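# Move foam block from low cabinet drawer into tote

## Task

Remove the foam block from the lowest drawer of the short, narrow file cabinet with three drawers and set it inside the tote so that no part sticks out past the tote's walls. When finished, every drawer in the room must be completely closed, the tote must stand upright, and each cabinet must stay roughly where it started. The robot must not tip over or finish leaning, or the task fails. Anything that stays in place only because the robot is holding it does not count.

## Robot and tools

Robot: a LeKiwi, which is a small three-omni-wheel base carrying one arm with five joints and a gripper. The shoulder sits 0.07 m ahead of the base centre and 0.21 m off the floor. The hand reaches about 0.44 m from the shoulder. The robot tips forward easily, so keep loads close in and avoid big arm swings while carrying.

Frames: the base frame has its origin on the floor at the centre of the wheels, with x forward, y left and z up. hand_pose is reported in this frame and is the tip point of the fixed jaw, where the moving jaw closes. The odometry frame is the base frame as it was when the scene began. base_odometry counts only wheel rotation, so any wheel slip shows up as travel. Its heading is positive to the left and runs from -3.142 to 3.142.

execute_actions(actions, cameras): actions is a list holding one action or none. An empty list just reports the state and images. An action may have "base", "joints" or both, and its motions start together.
- base takes exactly one key, and each is a relative move from where the base last measured itself in the most recent state report. translate_m is metres straight ahead, positive forward, from -1 to 1. sideways_m is metres sideways, positive left, from -1 to 1. rotate_rad is a turn in place in radians, positive left, from -3.2 to 3.2. The base drives at about 0.20 m/s and turns at about 1.0 rad/s.
- joints is one object for the single arm. It holds absolute joint targets in radians, keyed by name, and you may name any subset. The ranges, with the tolerance that counts as done, are: shoulder_pan_rad -1.919 to 1.919 (±0.02; 0 is straight ahead, positive swings right). shoulder_lift_rad -1.745 to 1.745 (±0.1; 0 is upper arm about vertical, positive leans forward). elbow_flex_rad -1.69 to 1.58 (±0.07; 0 is forearm level when lift is 0, positive lowers the hand). wrist_flex_rad -1.658 to 1.658 (±0.03; positive tips the jaws down). wrist_roll_rad -2.743 to 2.841 (±0.02; positive is counter-clockwise seen from the forearm). gripper_rad 0 to 1.919 (±0.02; 0 is closed). The arm joints move at 1.3 to 2.2 rad/s, and no action runs longer than 15 s.
- A joint or the base that you leave out of an action may keep pushing toward its earlier target without the status showing it. An unknown key or an out-of-range number rejects the whole call, and nothing moves.
- cameras is a list drawn from "cam_front", "cam_wrist" and "all". If you omit it or pass null or ["all"], you get every camera. An empty list gives no images. The pictures line gives the order of the images.

wait(seconds): from 0 to 10. It commands nothing new, lets the scene run, then returns the state and images. zoom_image(camera, region): gives a finer view of part of the latest full image from cam_front or cam_wrist. region is [x0, y0, x1, y1] in pixels, with the origin at the top-left, and can be at most 504x504. read_manual(section): returns only licence texts and moves nothing. finished_scene(scene): pass the number of the scene being ended. It is final and reports whether the task succeeded, so call it only once the result is stable without the robot's help. Replying without any tool call ends everything.

Result lines: joint_positions are the joint readings. Each carries a fixed offset of up to 2 degrees, so hand_pose can be wrong by about 26 mm. base_status and joint_status tell how each commanded motion ended. "done" means it reached the target; for the base it means the wheels turned the commanded amount even if they slipped. "off_target" means it stopped short and may still be pushing. "time_out" means it gave up and now holds where it is. The robot never reports contact_stop and does not stop on contact. "joint command not followed", often with a cause line, means a safety check held back the arm targets. The gripper target still runs. The named joints show "not_followed", and the robot may retry them on later actions. When you see this, send fresh targets for all five arm joints. on_its_own describes motion you did not command. If any result reports a stop, the later motion calls in that same reply are skipped.

Weakening: if a joint or the gripper stays blocked for 2 s in total with its target about 0.3 rad or more past its reading, it silently drops to 20% force. To restore full force, command it 0.1 rad back from its reading, away from the obstruction. For the gripper this means opening, which releases the object.

Gripper: the tips are 0.04 m apart at 0.5, 0.08 m at 1.0 and 0.11 m fully open. Close to slightly less than the object's width, not to 0. After closing, off_target means the jaws met something and done means they may be empty. Once the jaws stop on the object, command 0.2 rad below the reading to hold it firmly.

Balance: at rest the robot can hold 0.15 kg with the hand at x = 0.25 m, but only 0.03 kg at 0.43 m. With shoulder_lift_rad at 1 or more, it manages 0.04 kg at 0.25 m and nothing from 0.3 m outward. Hauling on drawers, pressing down on the floor or furniture, or lifting against a shelf can tip it over.

Heat: holding loads warms the motors, even while you are deliberating. A MOTOR HOT line appears from 55 °C. At 70 °C an OVER-TEMPERATURE FAULT stops the arm, the overheated joints go limp until they cool, and the affected keys read "limit_stop_at_motor_heat". Resend those targets afterwards.

The simulation keeps running between replies, and the robot holds your last command during that time. Something may occasionally nudge a loose object.

Cameras: cam_front is 644x476 and fixed low on the front of the base. cam_wrist is 476x644 and rides on the gripper. Both are pinhole models with radial distortion, and the calibration gives K and the base-to-camera transforms. The wrist camera's pose is computed from the joint readings, so its error can be several times larger than the calibration error.

Avoid drops, slips, slamming drawers, hard hits and heavy pushing, and do not shove the cabinets out of place.

Each tool is called after "Request:" by a JSON object that holds its "fn" and its "kwargs".

## Session

Request:
{"fn": "execute_actions", "kwargs": {"actions": []}}

Scene clock: 0.00 s.
base_odometry: x=+0.000 y=+0.000 heading=+0.000 (m, m, rad; odometry frame)
base_status: not commanded
joint_positions: shoulder_pan_rad=+0.170 shoulder_lift_rad=-1.498 elbow_flex_rad=-0.268 wrist_flex_rad=+1.482 wrist_roll_rad=-1.501 gripper_rad=+1.920
joint_status: not commanded
hand_pose: x=+0.1106 y=+0.0003 z=+0.4210 quat_wxyz=(+0.797, +0.045, +0.598, -0.076) (m; base frame)
pictures: cam_front, cam_wrist
Images, in order (width x height): cam_front 644x476, cam_wrist 476x644.

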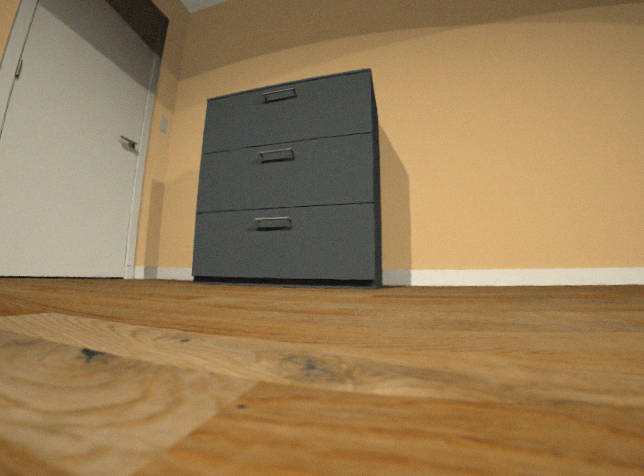

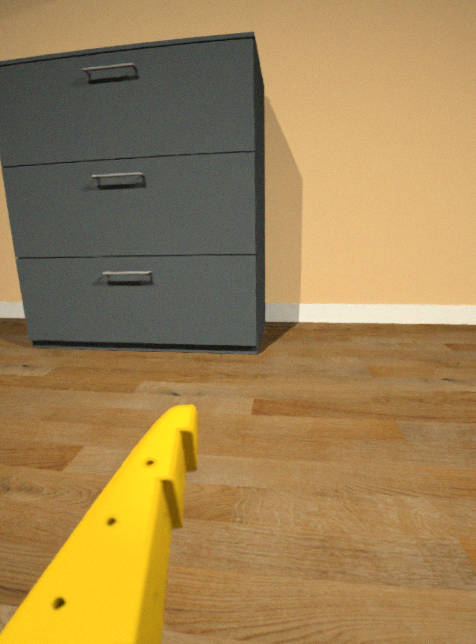

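Request:
{"fn": "execute_actions", "kwargs": {"actions": [{"base":{"rotate_rad":-1.5}}]}}

Request:
{"fn": "execute_actions", "kwargs": {"actions": [{"base":{"rotate_rad":-1.5}}]}}

Scene clock: 11.63 s.
base_odometry: x=+0.000 y=+0.000 heading=-1.496 (m, m, rad; odometry frame)
base_status: done
joint_positions: shoulder_pan_rad=+0.170 shoulder_lift_rad=-1.498 elbow_flex_rad=-0.268 wrist_flex_rad=+1.482 wrist_roll_rad=-1.501 gripper_rad=+1.920
joint_status: not commanded
hand_pose: x=+0.1106 y=+0.0003 z=+0.4210 quat_wxyz=(+0.797, +0.045, +0.598, -0.076) (m; base frame)
pictures: cam_front, cam_wrist
Images, in order (width x height): cam_front 644x476, cam_wrist 476x644.

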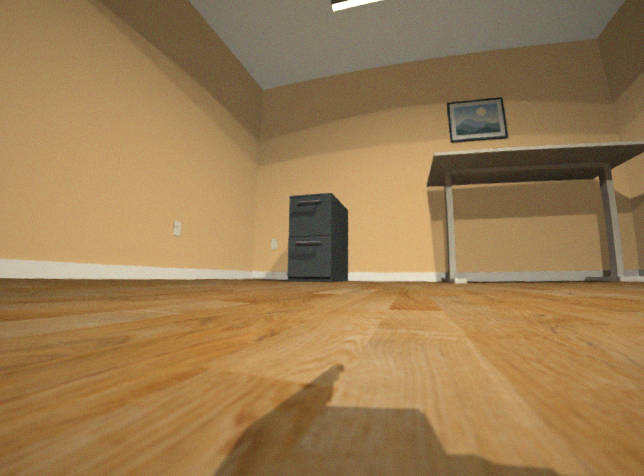

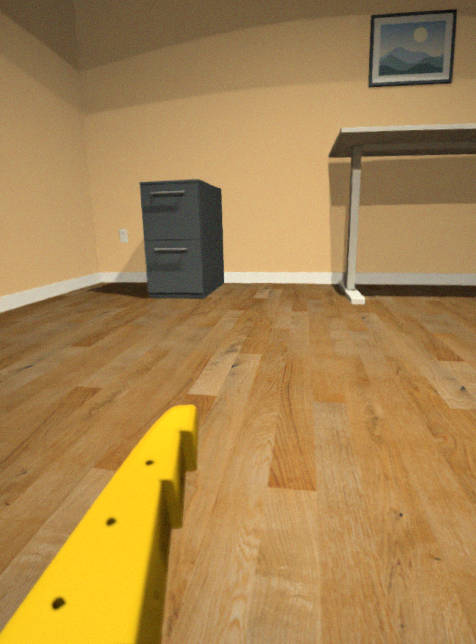

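Scene clock: 14.10 s.
base_odometry: x=+0.000 y=+0.000 heading=-2.992 (m, m, rad; odometry frame)
base_status: done
joint_positions: shoulder_pan_rad=+0.170 shoulder_lift_rad=-1.498 elbow_flex_rad=-0.268 wrist_flex_rad=+1.482 wrist_roll_rad=-1.501 gripper_rad=+1.920
joint_status: not commanded
hand_pose: x=+0.1106 y=+0.0003 z=+0.4210 quat_wxyz=(+0.797, +0.045, +0.598, -0.076) (m; base frame)
pictures: cam_front, cam_wrist
Images, in order (width x height): cam_front 644x476, cam_wrist 476x644.

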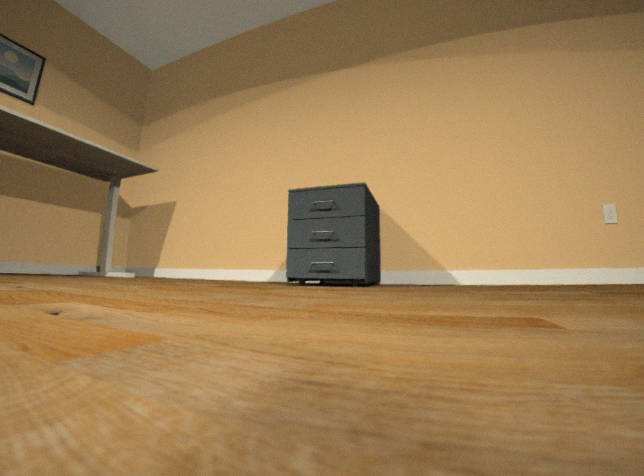

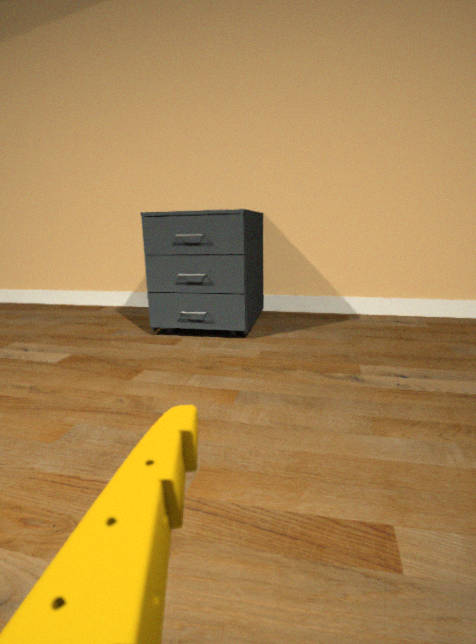

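Request:
{"fn": "execute_actions", "kwargs": {"actions": [{"base":{"rotate_rad":-1.4}}]}}

Scene clock: 24.37 s.
base_odometry: x=+0.000 y=+0.000 heading=+1.895 (m, m, rad; odometry frame)
base_status: done
joint_positions: shoulder_pan_rad=+0.170 shoulder_lift_rad=-1.498 elbow_flex_rad=-0.268 wrist_flex_rad=+1.482 wrist_roll_rad=-1.501 gripper_rad=+1.920
joint_status: not commanded
hand_pose: x=+0.1106 y=+0.0003 z=+0.4210 quat_wxyz=(+0.797, +0.045, +0.598, -0.076) (m; base frame)
pictures: cam_front, cam_wrist
Images, in order (width x height): cam_front 644x476, cam_wrist 476x644.

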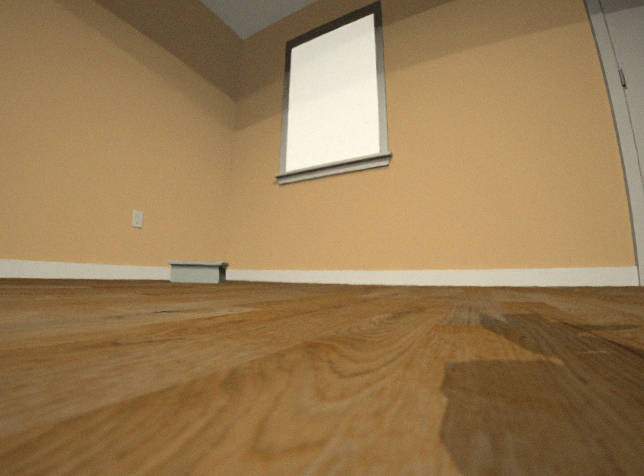

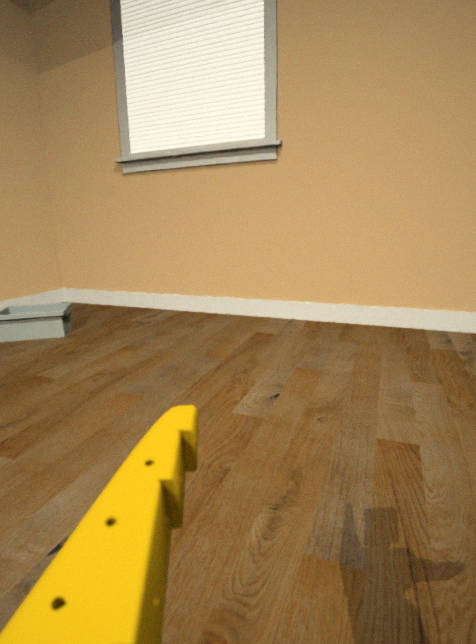

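Request:
{"fn": "execute_actions", "kwargs": {"actions": [{"base":{"rotate_rad":1.44},"joints":{"shoulder_pan_rad":0.0,"shoulder_lift_rad":-1.2,"elbow_flex_rad":0.4,"wrist_flex_rad":1.2}}], "cameras": ["cam_front"]}}

Request:
{"fn": "execute_actions", "kwargs": {"actions": [{"base":{"translate_m":1.0}}], "cameras": ["cam_front"]}}

Request:
{"fn": "execute_actions", "kwargs": {"actions": [{"base":{"rotate_rad":-0.39}}]}}

Scene clock: 60.63 s.
base_odometry: x=+0.000 y=+0.000 heading=-2.952 (m, m, rad; odometry frame)
base_status: done
joint_positions: shoulder_pan_rad=+0.007 shoulder_lift_rad=-1.207 elbow_flex_rad=+0.404 wrist_flex_rad=+1.215 wrist_roll_rad=-1.501 gripper_rad=+1.920
joint_status: all done
hand_pose: x=+0.2391 y=+0.0064 z=+0.3112 quat_wxyz=(+0.548, -0.006, +0.837, -0.008) (m; base frame)
pictures: cam_front
Images, in order (width x height): cam_front 644x476.

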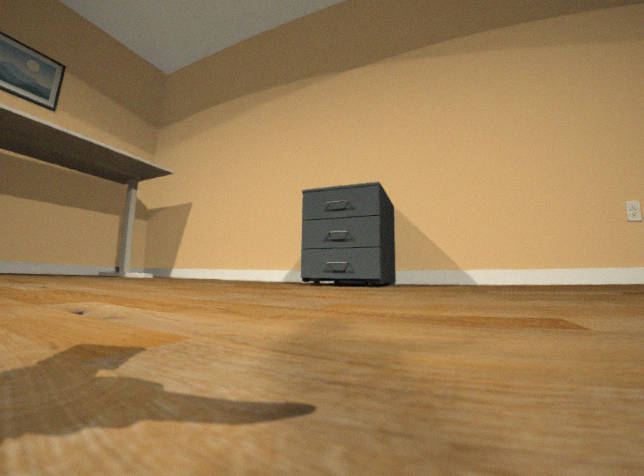

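Scene clock: 66.60 s.
base_odometry: x=-0.982 y=-0.188 heading=-2.952 (m, m, rad; odometry frame)
base_status: done
joint_positions: shoulder_pan_rad=+0.007 shoulder_lift_rad=-1.207 elbow_flex_rad=+0.404 wrist_flex_rad=+1.215 wrist_roll_rad=-1.501 gripper_rad=+1.920
joint_status: not commanded
hand_pose: x=+0.2391 y=+0.0064 z=+0.3112 quat_wxyz=(+0.548, -0.006, +0.837, -0.008) (m; base frame)
pictures: cam_front
Images, in order (width x height): cam_front 644x476.

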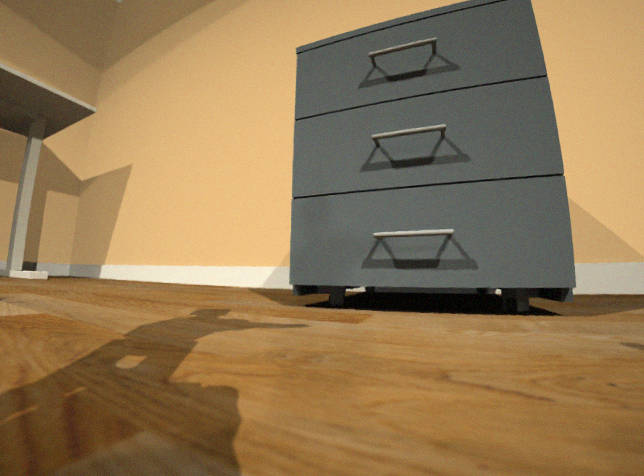

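Scene clock: 67.93 s.
base_odometry: x=-0.982 y=-0.188 heading=+2.945 (m, m, rad; odometry frame)
base_status: done
joint_positions: shoulder_pan_rad=+0.007 shoulder_lift_rad=-1.207 elbow_flex_rad=+0.404 wrist_flex_rad=+1.215 wrist_roll_rad=-1.501 gripper_rad=+1.920
joint_status: not commanded
hand_pose: x=+0.2391 y=+0.0064 z=+0.3112 quat_wxyz=(+0.548, -0.006, +0.837, -0.008) (m; base frame)
pictures: cam_front, cam_wrist
camera_calibration (this result's frames):
cam_wrist: T_world_to_cam=[[-0.0311898, -0.999145, 0.0271257, -0.00312705], [-0.821254, 0.010149, -0.570472, 0.400701], [0.56971, -0.04007, -0.820869, 0.190823], [0, 0, 0, 1]] pos_world=[0.220267, 0.000455198, 0.385314]
Images, in order (width x height): cam_front 644x476, cam_wrist 476x644.

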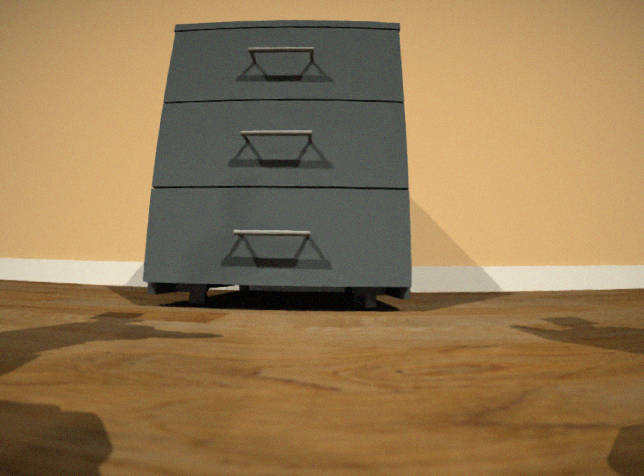

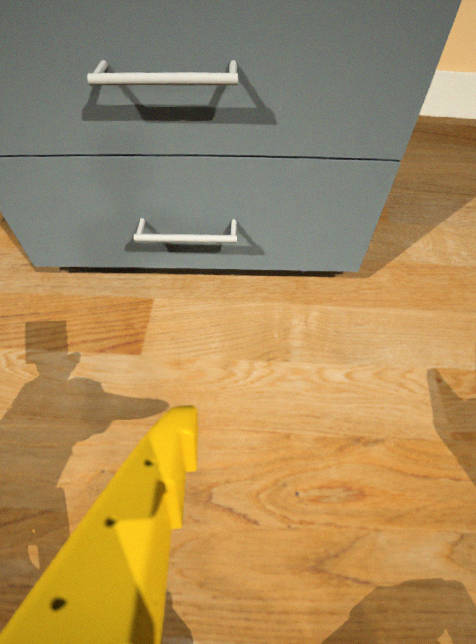

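Request:
{"fn": "zoom_image", "kwargs": {"camera": "cam_front", "region": [130, 200, 430, 330]}}

Region (130, 200, 430, 330) of cam_front's 644x476 image, scaled by 1.680; it fills the top 218 rows of this view, and the rest is white.

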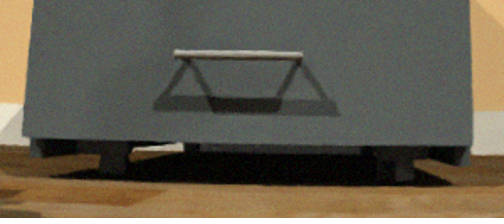

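Request:
{"fn": "execute_actions", "kwargs": {"actions": [{"base":{"sideways_m":0.05},"joints":{"shoulder_pan_rad":0.0,"shoulder_lift_rad":0.0,"elbow_flex_rad":1.277,"wrist_flex_rad":-0.727,"wrist_roll_rad":0.0,"gripper_rad":0.55}}], "cameras": []}}

Request:
{"fn": "execute_actions", "kwargs": {"actions": [{"base":{"translate_m":0.14}}]}}

Scene clock: 121.73 s.
base_odometry: x=-0.991 y=-0.236 heading=+2.943 (m, m, rad; odometry frame)
base_status: done
joint_positions: shoulder_pan_rad=+0.006 shoulder_lift_rad=+0.000 elbow_flex_rad=+1.276 wrist_flex_rad=-0.712 wrist_roll_rad=-0.010 gripper_rad=+0.557
joint_status: all done
hand_pose: x=+0.3009 y=-0.0013 z=+0.1012 quat_wxyz=(+0.350, -0.599, +0.639, -0.332) (m; base frame)
pictures: none
No camera images: the call's "cameras" was empty. Leave "cameras" out to get every camera's image.

Scene clock: 123.40 s.
base_odometry: x=-1.128 y=-0.209 heading=+2.943 (m, m, rad; odometry frame)
base_status: done
joint_positions: shoulder_pan_rad=+0.006 shoulder_lift_rad=+0.000 elbow_flex_rad=+1.278 wrist_flex_rad=-0.712 wrist_roll_rad=-0.010 gripper_rad=+0.557
joint_status: not commanded
hand_pose: x=+0.3005 y=-0.0013 z=+0.1010 quat_wxyz=(+0.349, -0.599, +0.640, -0.331) (m; base frame)
pictures: cam_front, cam_wrist
camera_calibration (this result's frames):
cam_wrist: T_world_to_cam=[[0.507417, -0.0673176, 0.859067, -0.247894], [-0.486028, -0.845587, 0.220816, 0.149527], [0.711551, -0.529576, -0.461783, -0.0966159], [0, 0, 0, 1]] pos_world=[0.267207, 0.0585853, 0.135324]
Images, in order (width x height): cam_front 644x476, cam_wrist 476x644.

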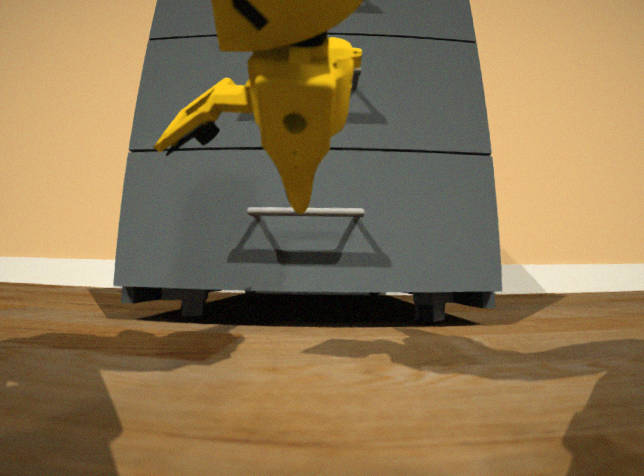

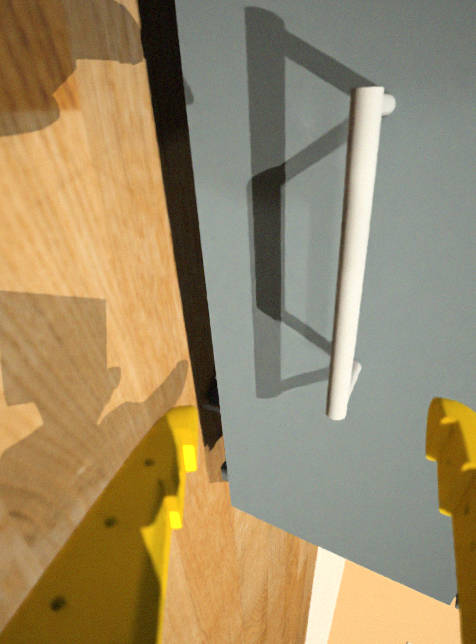

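Request:
{"fn": "execute_actions", "kwargs": {"actions": [{"base":{"translate_m":0.068},"joints":{"gripper_rad":0.47}}]}}

Scene clock: 160.23 s.
base_odometry: x=-1.194 y=-0.196 heading=+2.943 (m, m, rad; odometry frame)
base_status: done
joint_positions: shoulder_pan_rad=+0.006 shoulder_lift_rad=+0.000 elbow_flex_rad=+1.278 wrist_flex_rad=-0.712 wrist_roll_rad=-0.010 gripper_rad=+0.477
joint_status: all done
hand_pose: x=+0.3005 y=-0.0013 z=+0.1010 quat_wxyz=(+0.349, -0.599, +0.640, -0.331) (m; base frame)
pictures: cam_front, cam_wrist
camera_calibration (this result's frames):
cam_wrist: T_world_to_cam=[[0.507417, -0.0673176, 0.859067, -0.247894], [-0.486028, -0.845587, 0.220816, 0.149527], [0.711551, -0.529576, -0.461783, -0.0966159], [0, 0, 0, 1]] pos_world=[0.267207, 0.0585853, 0.135324]
Images, in order (width x height): cam_front 644x476, cam_wrist 476x644.

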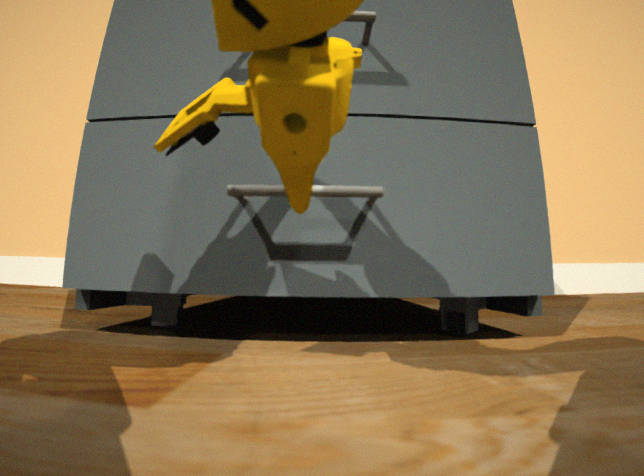

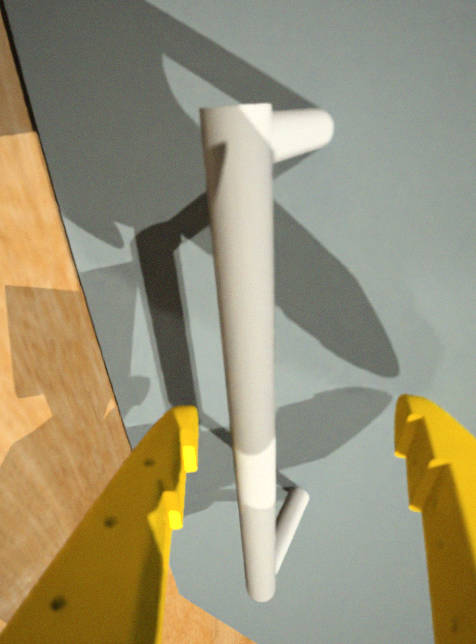

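Request:
{"fn": "execute_actions", "kwargs": {"actions": [{"base":{"translate_m":0.012},"joints":{"gripper_rad":0.05}}]}}

Scene clock: 167.87 s.
base_odometry: x=-1.206 y=-0.193 heading=+2.943 (m, m, rad; odometry frame)
base_status: done
joint_positions: shoulder_pan_rad=+0.006 shoulder_lift_rad=+0.000 elbow_flex_rad=+1.278 wrist_flex_rad=-0.712 wrist_roll_rad=-0.010 gripper_rad=+0.059
joint_status: all done
hand_pose: x=+0.3005 y=-0.0013 z=+0.1010 quat_wxyz=(+0.349, -0.599, +0.640, -0.331) (m; base frame)
pictures: cam_front, cam_wrist
camera_calibration (this result's frames):
cam_wrist: T_world_to_cam=[[0.507417, -0.0673176, 0.859067, -0.247894], [-0.486028, -0.845587, 0.220816, 0.149527], [0.711551, -0.529576, -0.461783, -0.0966159], [0, 0, 0, 1]] pos_world=[0.267207, 0.0585853, 0.135324]
Images, in order (width x height): cam_front 644x476, cam_wrist 476x644.

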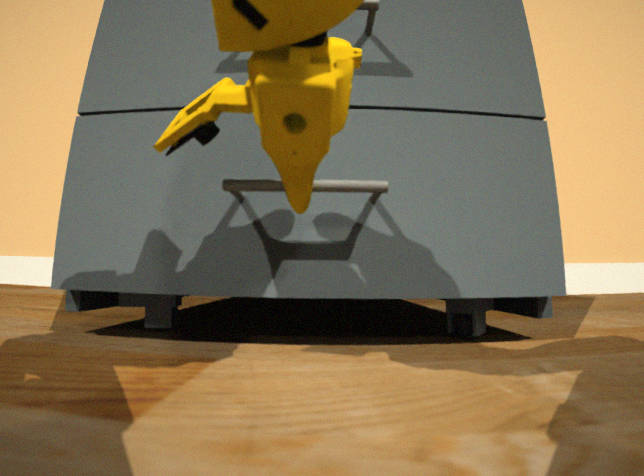

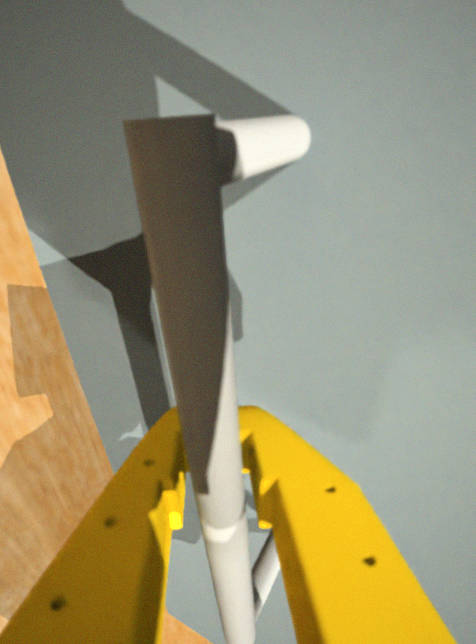

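Request:
{"fn": "execute_actions", "kwargs": {"actions": [{"base":{"translate_m":-0.06},"joints":{"gripper_rad":0.0}}]}}

Scene clock: 171.93 s.
base_odometry: x=-1.148 y=-0.205 heading=+2.943 (m, m, rad; odometry frame)
base_status: done
joint_positions: shoulder_pan_rad=+0.001 shoulder_lift_rad=+0.002 elbow_flex_rad=+1.272 wrist_flex_rad=-0.727 wrist_roll_rad=-0.009 gripper_rad=+0.012
joint_status: all done
hand_pose: x=+0.3031 y=-0.0003 z=+0.1038 quat_wxyz=(+0.356, -0.598, +0.634, -0.337) (m; base frame)
pictures: cam_front, cam_wrist
camera_calibration (this result's frames):
cam_wrist: T_world_to_cam=[[0.490543, -0.0634302, 0.869105, -0.247462], [-0.485762, -0.84792, 0.212291, 0.151867], [0.723466, -0.526317, -0.446753, -0.101776], [0, 0, 0, 1]] pos_world=[0.268794, 0.0595083, 0.137362]
Images, in order (width x height): cam_front 644x476, cam_wrist 476x644.

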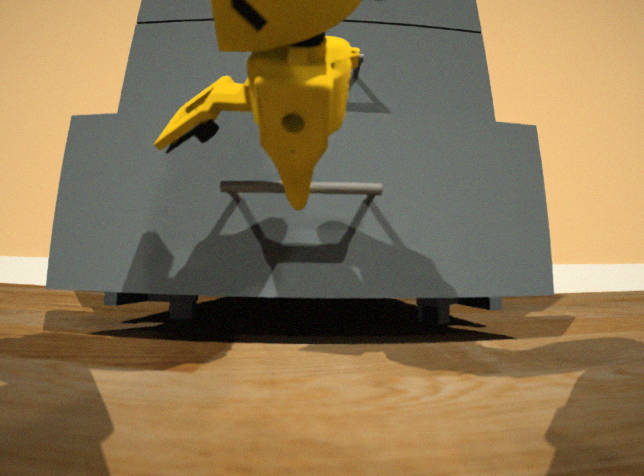

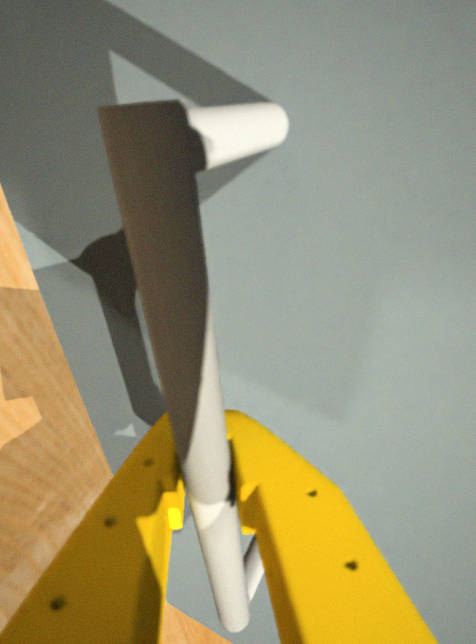

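Request:
{"fn": "execute_actions", "kwargs": {"actions": [{"base":{"translate_m":-0.14}}]}}

Scene clock: 177.27 s.
base_odometry: x=-1.011 y=-0.232 heading=+2.943 (m, m, rad; odometry frame)
base_status: done
joint_positions: shoulder_pan_rad=+0.001 shoulder_lift_rad=+0.003 elbow_flex_rad=+1.281 wrist_flex_rad=-0.727 wrist_roll_rad=-0.009 gripper_rad=+0.007
joint_status: not commanded
hand_pose: x=+0.3009 y=-0.0002 z=+0.1018 quat_wxyz=(+0.353, -0.600, +0.636, -0.333) (m; base frame)
pictures: cam_front, cam_wrist
camera_calibration (this result's frames):
cam_wrist: T_world_to_cam=[[0.499847, -0.0634419, 0.863787, -0.24697], [-0.483455, -0.847922, 0.217483, 0.150001], [0.718627, -0.52631, -0.454502, -0.0988213], [0, 0, 0, 1]] pos_world=[0.266982, 0.0595105, 0.135792]
Images, in order (width x height): cam_front 644x476, cam_wrist 476x644.

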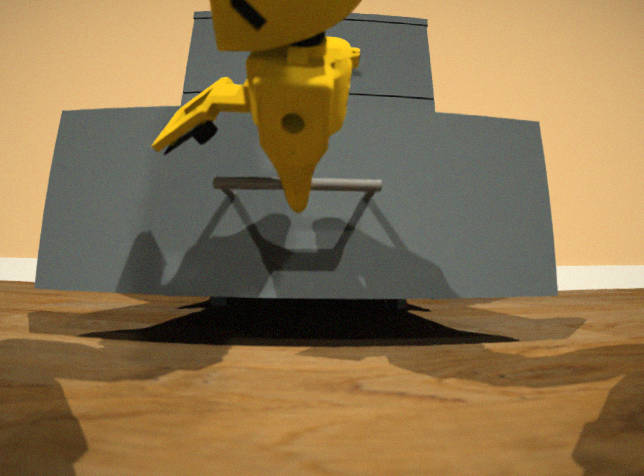

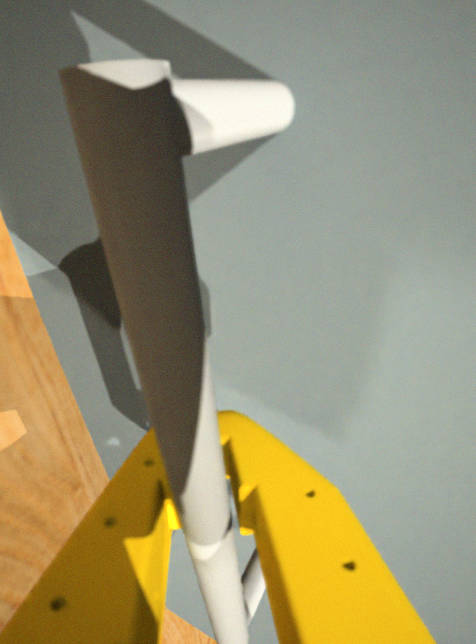

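Request:
{"fn": "execute_actions", "kwargs": {"actions": [{"base":{"translate_m":-0.07}}], "cameras": ["cam_front"]}}

Scene clock: 182.80 s.
base_odometry: x=-0.943 y=-0.246 heading=+2.943 (m, m, rad; odometry frame)
base_status: done
joint_positions: shoulder_pan_rad=+0.001 shoulder_lift_rad=+0.003 elbow_flex_rad=+1.281 wrist_flex_rad=-0.727 wrist_roll_rad=-0.009 gripper_rad=+0.007
joint_status: not commanded
hand_pose: x=+0.3009 y=-0.0002 z=+0.1018 quat_wxyz=(+0.353, -0.600, +0.636, -0.333) (m; base frame)
pictures: cam_front
Images, in order (width x height): cam_front 644x476.

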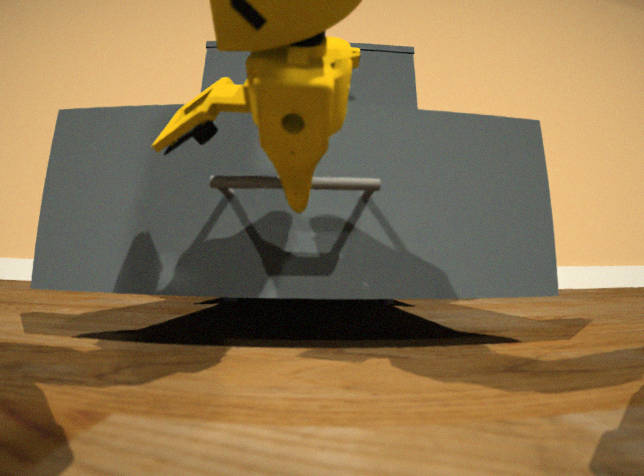

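Request:
{"fn": "execute_actions", "kwargs": {"actions": [{"base":{"translate_m":-0.04},"joints":{"gripper_rad":0.5}}], "cameras": ["cam_front"]}}

Scene clock: 188.33 s.
base_odometry: x=-0.904 y=-0.254 heading=+2.943 (m, m, rad; odometry frame)
base_status: done
joint_positions: shoulder_pan_rad=+0.001 shoulder_lift_rad=+0.003 elbow_flex_rad=+1.281 wrist_flex_rad=-0.727 wrist_roll_rad=-0.009 gripper_rad=+0.492
joint_status: all done
hand_pose: x=+0.3009 y=-0.0002 z=+0.1018 quat_wxyz=(+0.353, -0.600, +0.636, -0.333) (m; base frame)
pictures: cam_front
Images, in order (width x height): cam_front 644x476.

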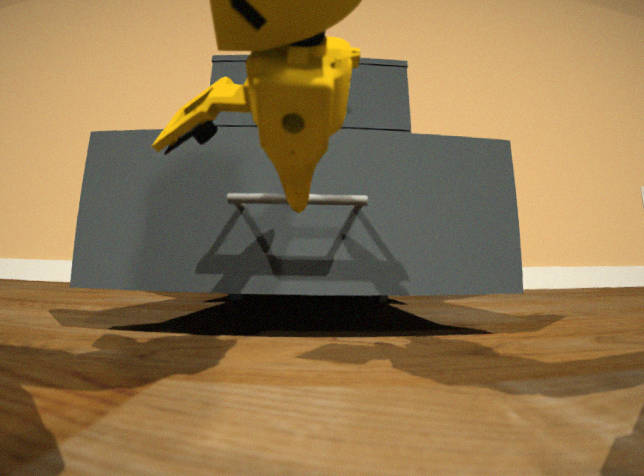

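Request:
{"fn": "execute_actions", "kwargs": {"actions": [{"base":{"translate_m":-0.04}}], "cameras": []}}

Request:
{"fn": "execute_actions", "kwargs": {"actions": [{"joints":{"shoulder_lift_rad":-0.3,"elbow_flex_rad":0.04,"wrist_flex_rad":1.0,"wrist_roll_rad":-1.52}}], "cameras": ["cam_front"]}}

Request:
{"fn": "execute_actions", "kwargs": {"actions": [{"base":{"translate_m":0.15}}]}}

Scene clock: 203.53 s.
base_odometry: x=-0.865 y=-0.262 heading=+2.943 (m, m, rad; odometry frame)
base_status: done
joint_positions: shoulder_pan_rad=+0.001 shoulder_lift_rad=+0.003 elbow_flex_rad=+1.281 wrist_flex_rad=-0.727 wrist_roll_rad=-0.009 gripper_rad=+0.492
joint_status: not commanded
hand_pose: x=+0.3009 y=-0.0002 z=+0.1018 quat_wxyz=(+0.353, -0.600, +0.636, -0.333) (m; base frame)
pictures: none
No camera images: the call's "cameras" was empty. Leave "cameras" out to get every camera's image.

Scene clock: 205.40 s.
base_odometry: x=-0.865 y=-0.262 heading=+2.943 (m, m, rad; odometry frame)
base_status: not commanded
joint_positions: shoulder_pan_rad=+0.001 shoulder_lift_rad=-0.267 elbow_flex_rad=+0.075 wrist_flex_rad=+0.996 wrist_roll_rad=-1.512 gripper_rad=+0.493
joint_status: all done
hand_pose: x=+0.3373 y=+0.0074 z=+0.2398 quat_wxyz=(+0.374, -0.004, +0.927, -0.002) (m; base frame)
pictures: cam_front
Images, in order (width x height): cam_front 644x476.

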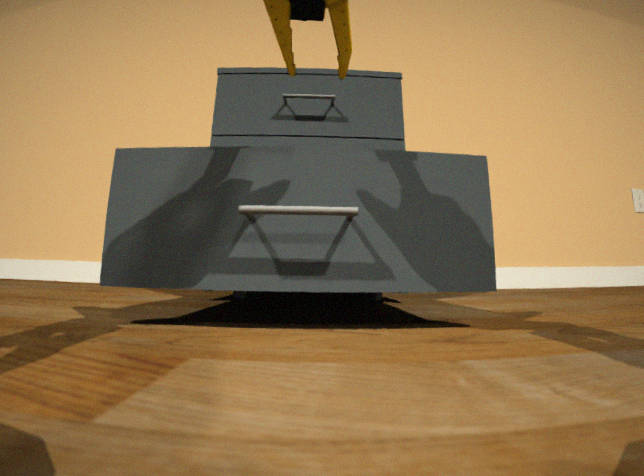

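Scene clock: 207.13 s.
base_odometry: x=-1.012 y=-0.232 heading=+2.943 (m, m, rad; odometry frame)
base_status: done
joint_positions: shoulder_pan_rad=+0.001 shoulder_lift_rad=-0.267 elbow_flex_rad=+0.075 wrist_flex_rad=+0.997 wrist_roll_rad=-1.512 gripper_rad=+0.493
joint_status: not commanded
hand_pose: x=+0.3371 y=+0.0074 z=+0.2396 quat_wxyz=(+0.373, -0.004, +0.928, -0.002) (m; base frame)
pictures: cam_front, cam_wrist
camera_calibration (this result's frames):
cam_wrist: T_world_to_cam=[[-0.0205558, -0.999431, 0.0267584, -0.000684683], [-0.97734, 0.0144473, -0.211184, 0.406865], [0.210677, -0.0304931, -0.97708, 0.2346], [0, 0, 0, 1]] pos_world=[0.348206, 0.000591311, 0.315165]
Images, in order (width x height): cam_front 644x476, cam_wrist 476x644.

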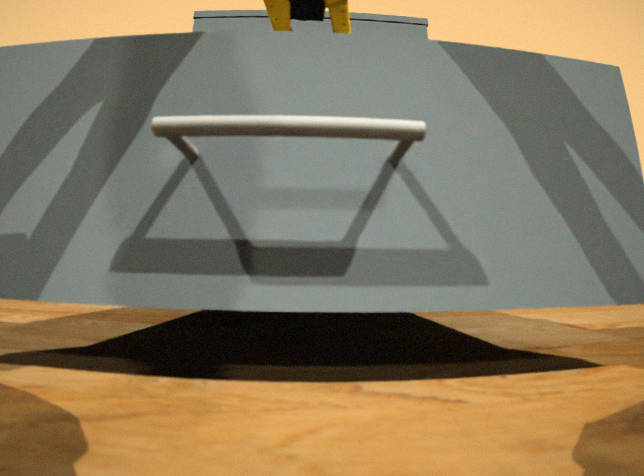

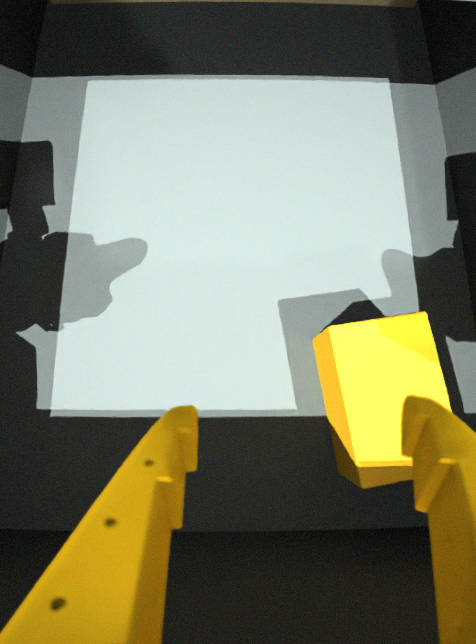

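Request:
{"fn": "execute_actions", "kwargs": {"actions": [{"base":{"translate_m":0.05},"joints":{"gripper_rad":1.05,"wrist_roll_rad":-1.39,"shoulder_lift_rad":0.0,"elbow_flex_rad":-0.25,"wrist_flex_rad":1.2}}], "cameras": []}}

Request:
{"fn": "execute_actions", "kwargs": {"actions": [{"base":{"sideways_m":-0.066},"joints":{"shoulder_lift_rad":0.37,"elbow_flex_rad":-0.5,"wrist_flex_rad":1.65}}]}}

Scene clock: 270.83 s.
base_odometry: x=-1.060 y=-0.223 heading=+2.943 (m, m, rad; odometry frame)
base_status: done
joint_positions: shoulder_pan_rad=+0.001 shoulder_lift_rad=+0.009 elbow_flex_rad=-0.216 wrist_flex_rad=+1.195 wrist_roll_rad=-1.398 gripper_rad=+1.043
joint_status: all done
hand_pose: x=+0.3447 y=+0.0073 z=+0.2192 quat_wxyz=(+0.287, -0.059, +0.956, -0.018) (m; base frame)
pictures: none
No camera images: the call's "cameras" was empty. Leave "cameras" out to get every camera's image.

Scene clock: 272.07 s.
base_odometry: x=-1.048 y=-0.158 heading=+2.945 (m, m, rad; odometry frame)
base_status: done
joint_positions: shoulder_pan_rad=+0.001 shoulder_lift_rad=+0.382 elbow_flex_rad=-0.469 wrist_flex_rad=+1.643 wrist_roll_rad=-1.398 gripper_rad=+1.043
joint_status: all done
hand_pose: x=+0.3005 y=+0.0073 z=+0.1593 quat_wxyz=(+0.007, -0.061, +0.998, +0.000) (m; base frame)
pictures: cam_front, cam_wrist
camera_calibration (this result's frames):
cam_wrist: T_world_to_cam=[[0.116043, -0.992648, 0.0344097, -0.0416433], [-0.855135, -0.0822249, 0.511842, 0.202897], [-0.50525, -0.0888208, -0.85839, 0.360489], [0, 0, 0, 1]] pos_world=[0.360474, 0.00736496, 0.207021]
Images, in order (width x height): cam_front 644x476, cam_wrist 476x644.

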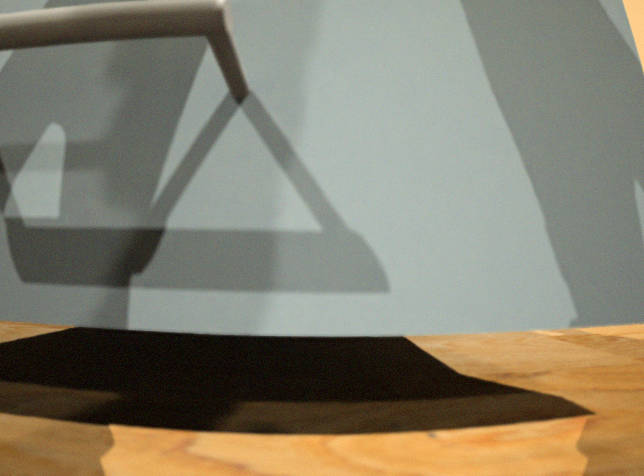

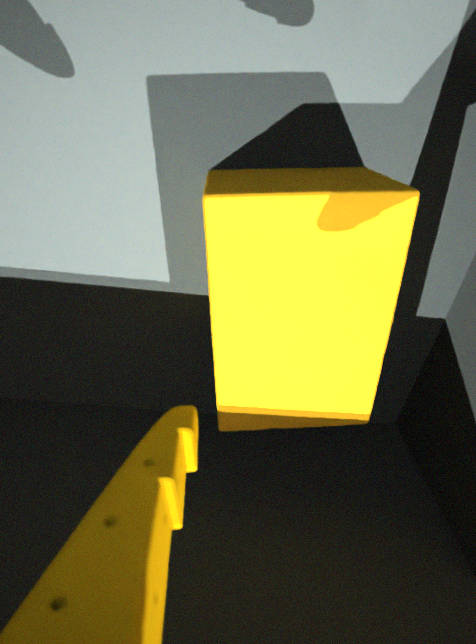

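Request:
{"fn": "execute_actions", "kwargs": {"actions": [{"joints":{"shoulder_pan_rad":-0.04,"shoulder_lift_rad":0.495,"elbow_flex_rad":-0.08,"wrist_flex_rad":1.12}}], "cameras": ["cam_wrist"]}}

Scene clock: 289.87 s.
base_odometry: x=-1.048 y=-0.158 heading=+2.945 (m, m, rad; odometry frame)
base_status: not commanded
joint_positions: shoulder_pan_rad=-0.032 shoulder_lift_rad=+0.510 elbow_flex_rad=-0.078 wrist_flex_rad=+1.129 wrist_roll_rad=-1.398 gripper_rad=+1.043
joint_status: all done
hand_pose: x=+0.3015 y=+0.0153 z=+0.0813 quat_wxyz=(+0.005, -0.078, +0.997, +0.000) (m; base frame)
pictures: cam_wrist
camera_calibration (this result's frames):
cam_wrist: T_world_to_cam=[[0.149627, -0.988162, 0.0338696, -0.0413698], [-0.849511, -0.110955, 0.515772, 0.242783], [-0.505908, -0.105946, -0.856056, 0.295041], [0, 0, 0, 1]] pos_world=[0.3617, 0.0173163, 0.128753]
Images, in order (width x height): cam_wrist 476x644.

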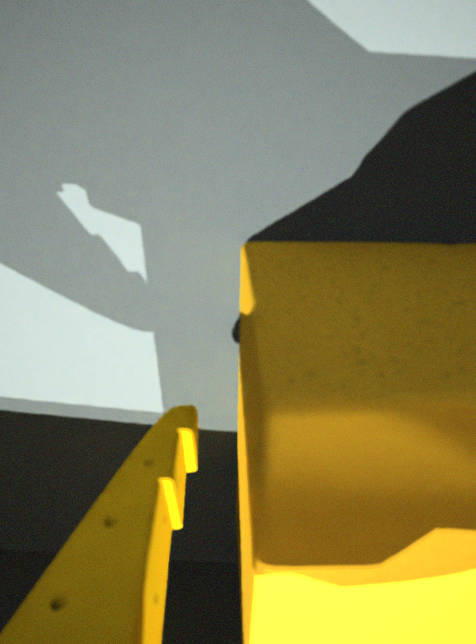

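Request:
{"fn": "execute_actions", "kwargs": {"actions": [{"joints":{"gripper_rad":0.62,"shoulder_lift_rad":0.47}}], "cameras": ["cam_wrist"]}}

Scene clock: 303.60 s.
base_odometry: x=-1.048 y=-0.158 heading=+2.945 (m, m, rad; odometry frame)
base_status: not commanded
joint_positions: shoulder_pan_rad=-0.032 shoulder_lift_rad=+0.490 elbow_flex_rad=-0.078 wrist_flex_rad=+1.128 wrist_roll_rad=-1.398 gripper_rad=+0.780
joint_status: gripper_rad off_target (ended at +0.780, target +0.620); the others done
hand_pose: x=+0.3043 y=+0.0154 z=+0.0854 quat_wxyz=(+0.016, -0.078, +0.997, -0.001) (m; base frame)
pictures: cam_wrist
camera_calibration (this result's frames):
cam_wrist: T_world_to_cam=[[0.148873, -0.988187, 0.0363838, -0.0418168], [-0.860384, -0.111308, 0.497343, 0.247896], [-0.487418, -0.105345, -0.866791, 0.29524], [0, 0, 0, 1]] pos_world=[0.363417, 0.0173721, 0.134144]
Images, in order (width x height): cam_wrist 476x644.

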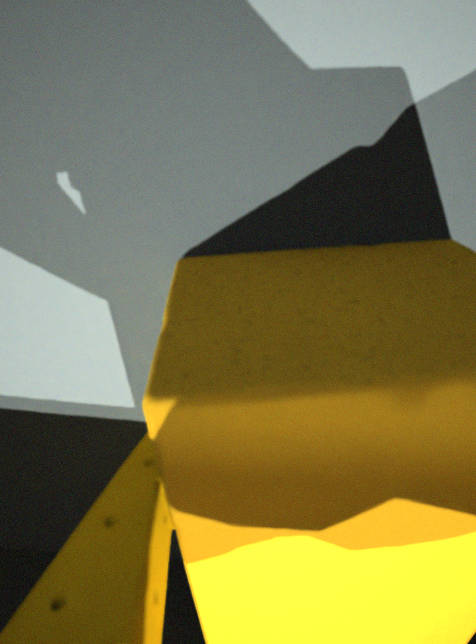

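Request:
{"fn": "execute_actions", "kwargs": {"actions": [{"joints":{"gripper_rad":0.58,"shoulder_lift_rad":0.23,"elbow_flex_rad":-0.33,"wrist_flex_rad":1.32}}], "cameras": []}}

Request:
{"fn": "execute_actions", "kwargs": {"actions": [{"joints":{"shoulder_lift_rad":-0.05,"elbow_flex_rad":-0.65,"wrist_flex_rad":1.65}}]}}

Scene clock: 321.17 s.
base_odometry: x=-1.048 y=-0.158 heading=+2.945 (m, m, rad; odometry frame)
base_status: not commanded
joint_positions: shoulder_pan_rad=-0.034 shoulder_lift_rad=+0.281 elbow_flex_rad=-0.294 wrist_flex_rad=+1.315 wrist_roll_rad=-1.398 gripper_rad=+0.775
joint_status: gripper_rad off_target (ended at +0.775, target +0.580); the others done
hand_pose: x=+0.3315 y=+0.0166 z=+0.1612 quat_wxyz=(+0.134, -0.078, +0.988, -0.006) (m; base frame)
pictures: none
No camera images: the call's "cameras" was empty. Leave "cameras" out to get every camera's image.

Scene clock: 322.10 s.
base_odometry: x=-1.048 y=-0.158 heading=+2.945 (m, m, rad; odometry frame)
base_status: not commanded
joint_positions: shoulder_pan_rad=-0.034 shoulder_lift_rad=-0.010 elbow_flex_rad=-0.615 wrist_flex_rad=+1.648 wrist_roll_rad=-1.398 gripper_rad=+0.775
joint_status: all done
hand_pose: x=+0.3128 y=+0.0160 z=+0.2674 quat_wxyz=(+0.271, -0.076, +0.960, -0.012) (m; base frame)
pictures: cam_front, cam_wrist
camera_calibration (this result's frames):
cam_wrist: T_world_to_cam=[[0.117179, -0.989088, 0.0893005, -0.0532801], [-0.993098, -0.117152, 0.00556232, 0.33792], [0.00496007, -0.089336, -0.995989, 0.337453], [0, 0, 0, 1]] pos_world=[0.340157, 0.0170359, 0.338978]
Images, in order (width x height): cam_front 644x476, cam_wrist 476x644.

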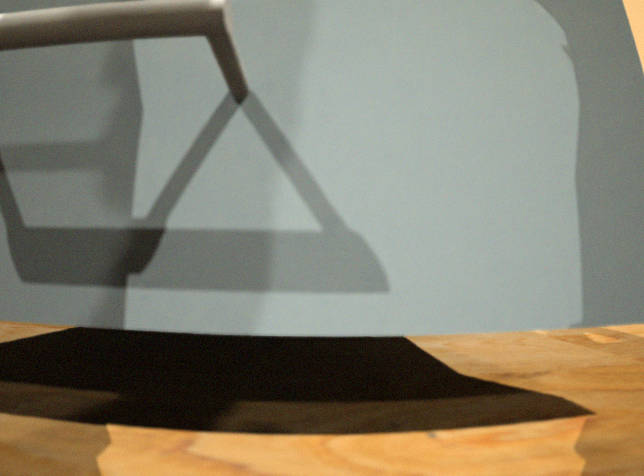

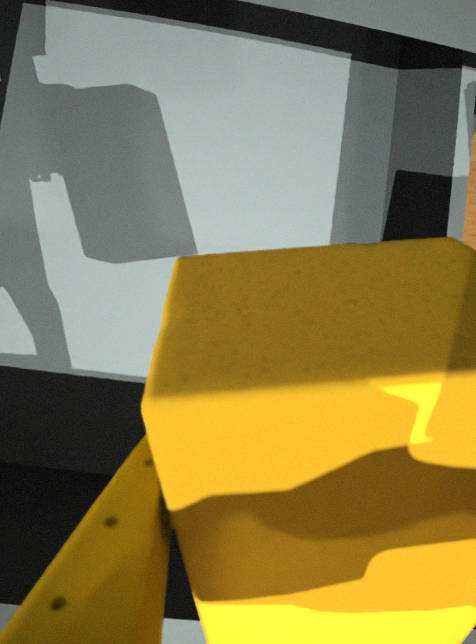

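Request:
{"fn": "execute_actions", "kwargs": {"actions": [{"base":{"sideways_m":0.078},"joints":{"shoulder_pan_rad":0.0,"shoulder_lift_rad":-1.4,"elbow_flex_rad":-0.3,"wrist_flex_rad":0.6}}]}}

Request:
{"fn": "execute_actions", "kwargs": {"actions": [{"base":{"translate_m":0.12}}]}}

Scene clock: 336.03 s.
base_odometry: x=-1.063 y=-0.234 heading=+2.943 (m, m, rad; odometry frame)
base_status: done
joint_positions: shoulder_pan_rad=-0.005 shoulder_lift_rad=-1.409 elbow_flex_rad=-0.298 wrist_flex_rad=+0.614 wrist_roll_rad=-1.398 gripper_rad=+0.775
joint_status: all done
hand_pose: x=+0.0422 y=+0.0075 z=+0.5296 quat_wxyz=(+0.970, -0.015, +0.236, -0.058) (m; base frame)
pictures: cam_front, cam_wrist
camera_calibration (this result's frames):
cam_wrist: T_world_to_cam=[[-0.114769, -0.993074, 0.0251248, -0.00958844], [0.511879, -0.0807956, -0.85525, 0.458819], [0.851356, -0.0852956, 0.517607, -0.238067], [0, 0, 0, 1]] pos_world=[-0.0332806, 0.00724248, 0.515871]
Images, in order (width x height): cam_front 644x476, cam_wrist 476x644.

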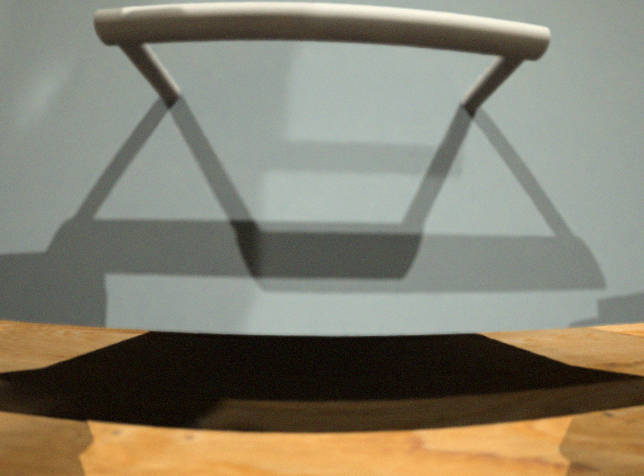

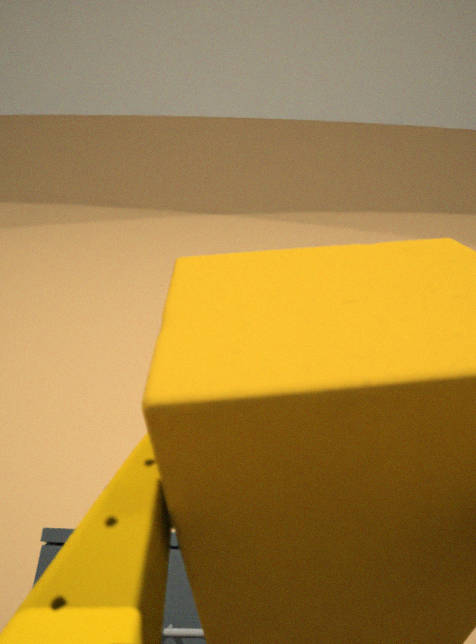

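Scene clock: 337.60 s.
base_odometry: x=-1.180 y=-0.211 heading=+2.943 (m, m, rad; odometry frame)
base_status: done
joint_positions: shoulder_pan_rad=-0.003 shoulder_lift_rad=-1.409 elbow_flex_rad=-0.298 wrist_flex_rad=+0.612 wrist_roll_rad=-1.398 gripper_rad=+0.775
joint_status: not commanded
hand_pose: x=+0.0419 y=+0.0075 z=+0.5297 quat_wxyz=(+0.970, -0.015, +0.235, -0.058) (m; base frame)
pictures: cam_front, cam_wrist
camera_calibration (this result's frames):
cam_wrist: T_world_to_cam=[[-0.116331, -0.992897, 0.0249413, -0.00941651], [0.513066, -0.0815764, -0.854464, 0.458566], [0.85043, -0.0866041, 0.518912, -0.23859], [0, 0, 0, 1]] pos_world=[-0.0334662, 0.00739564, 0.51587]
Images, in order (width x height): cam_front 644x476, cam_wrist 476x644.

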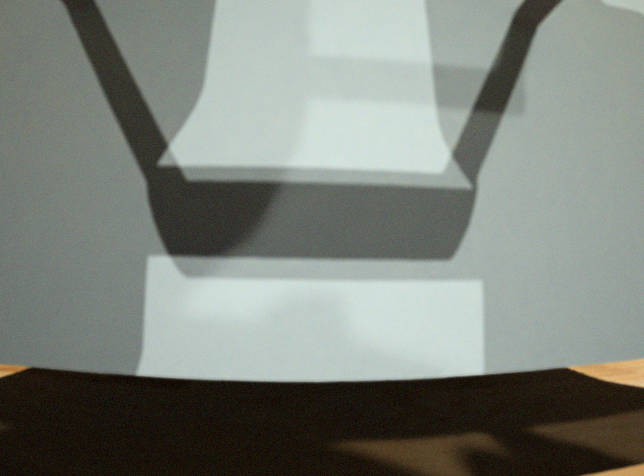

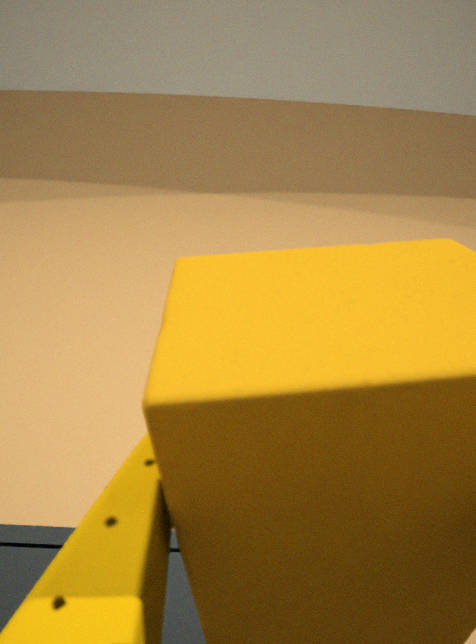

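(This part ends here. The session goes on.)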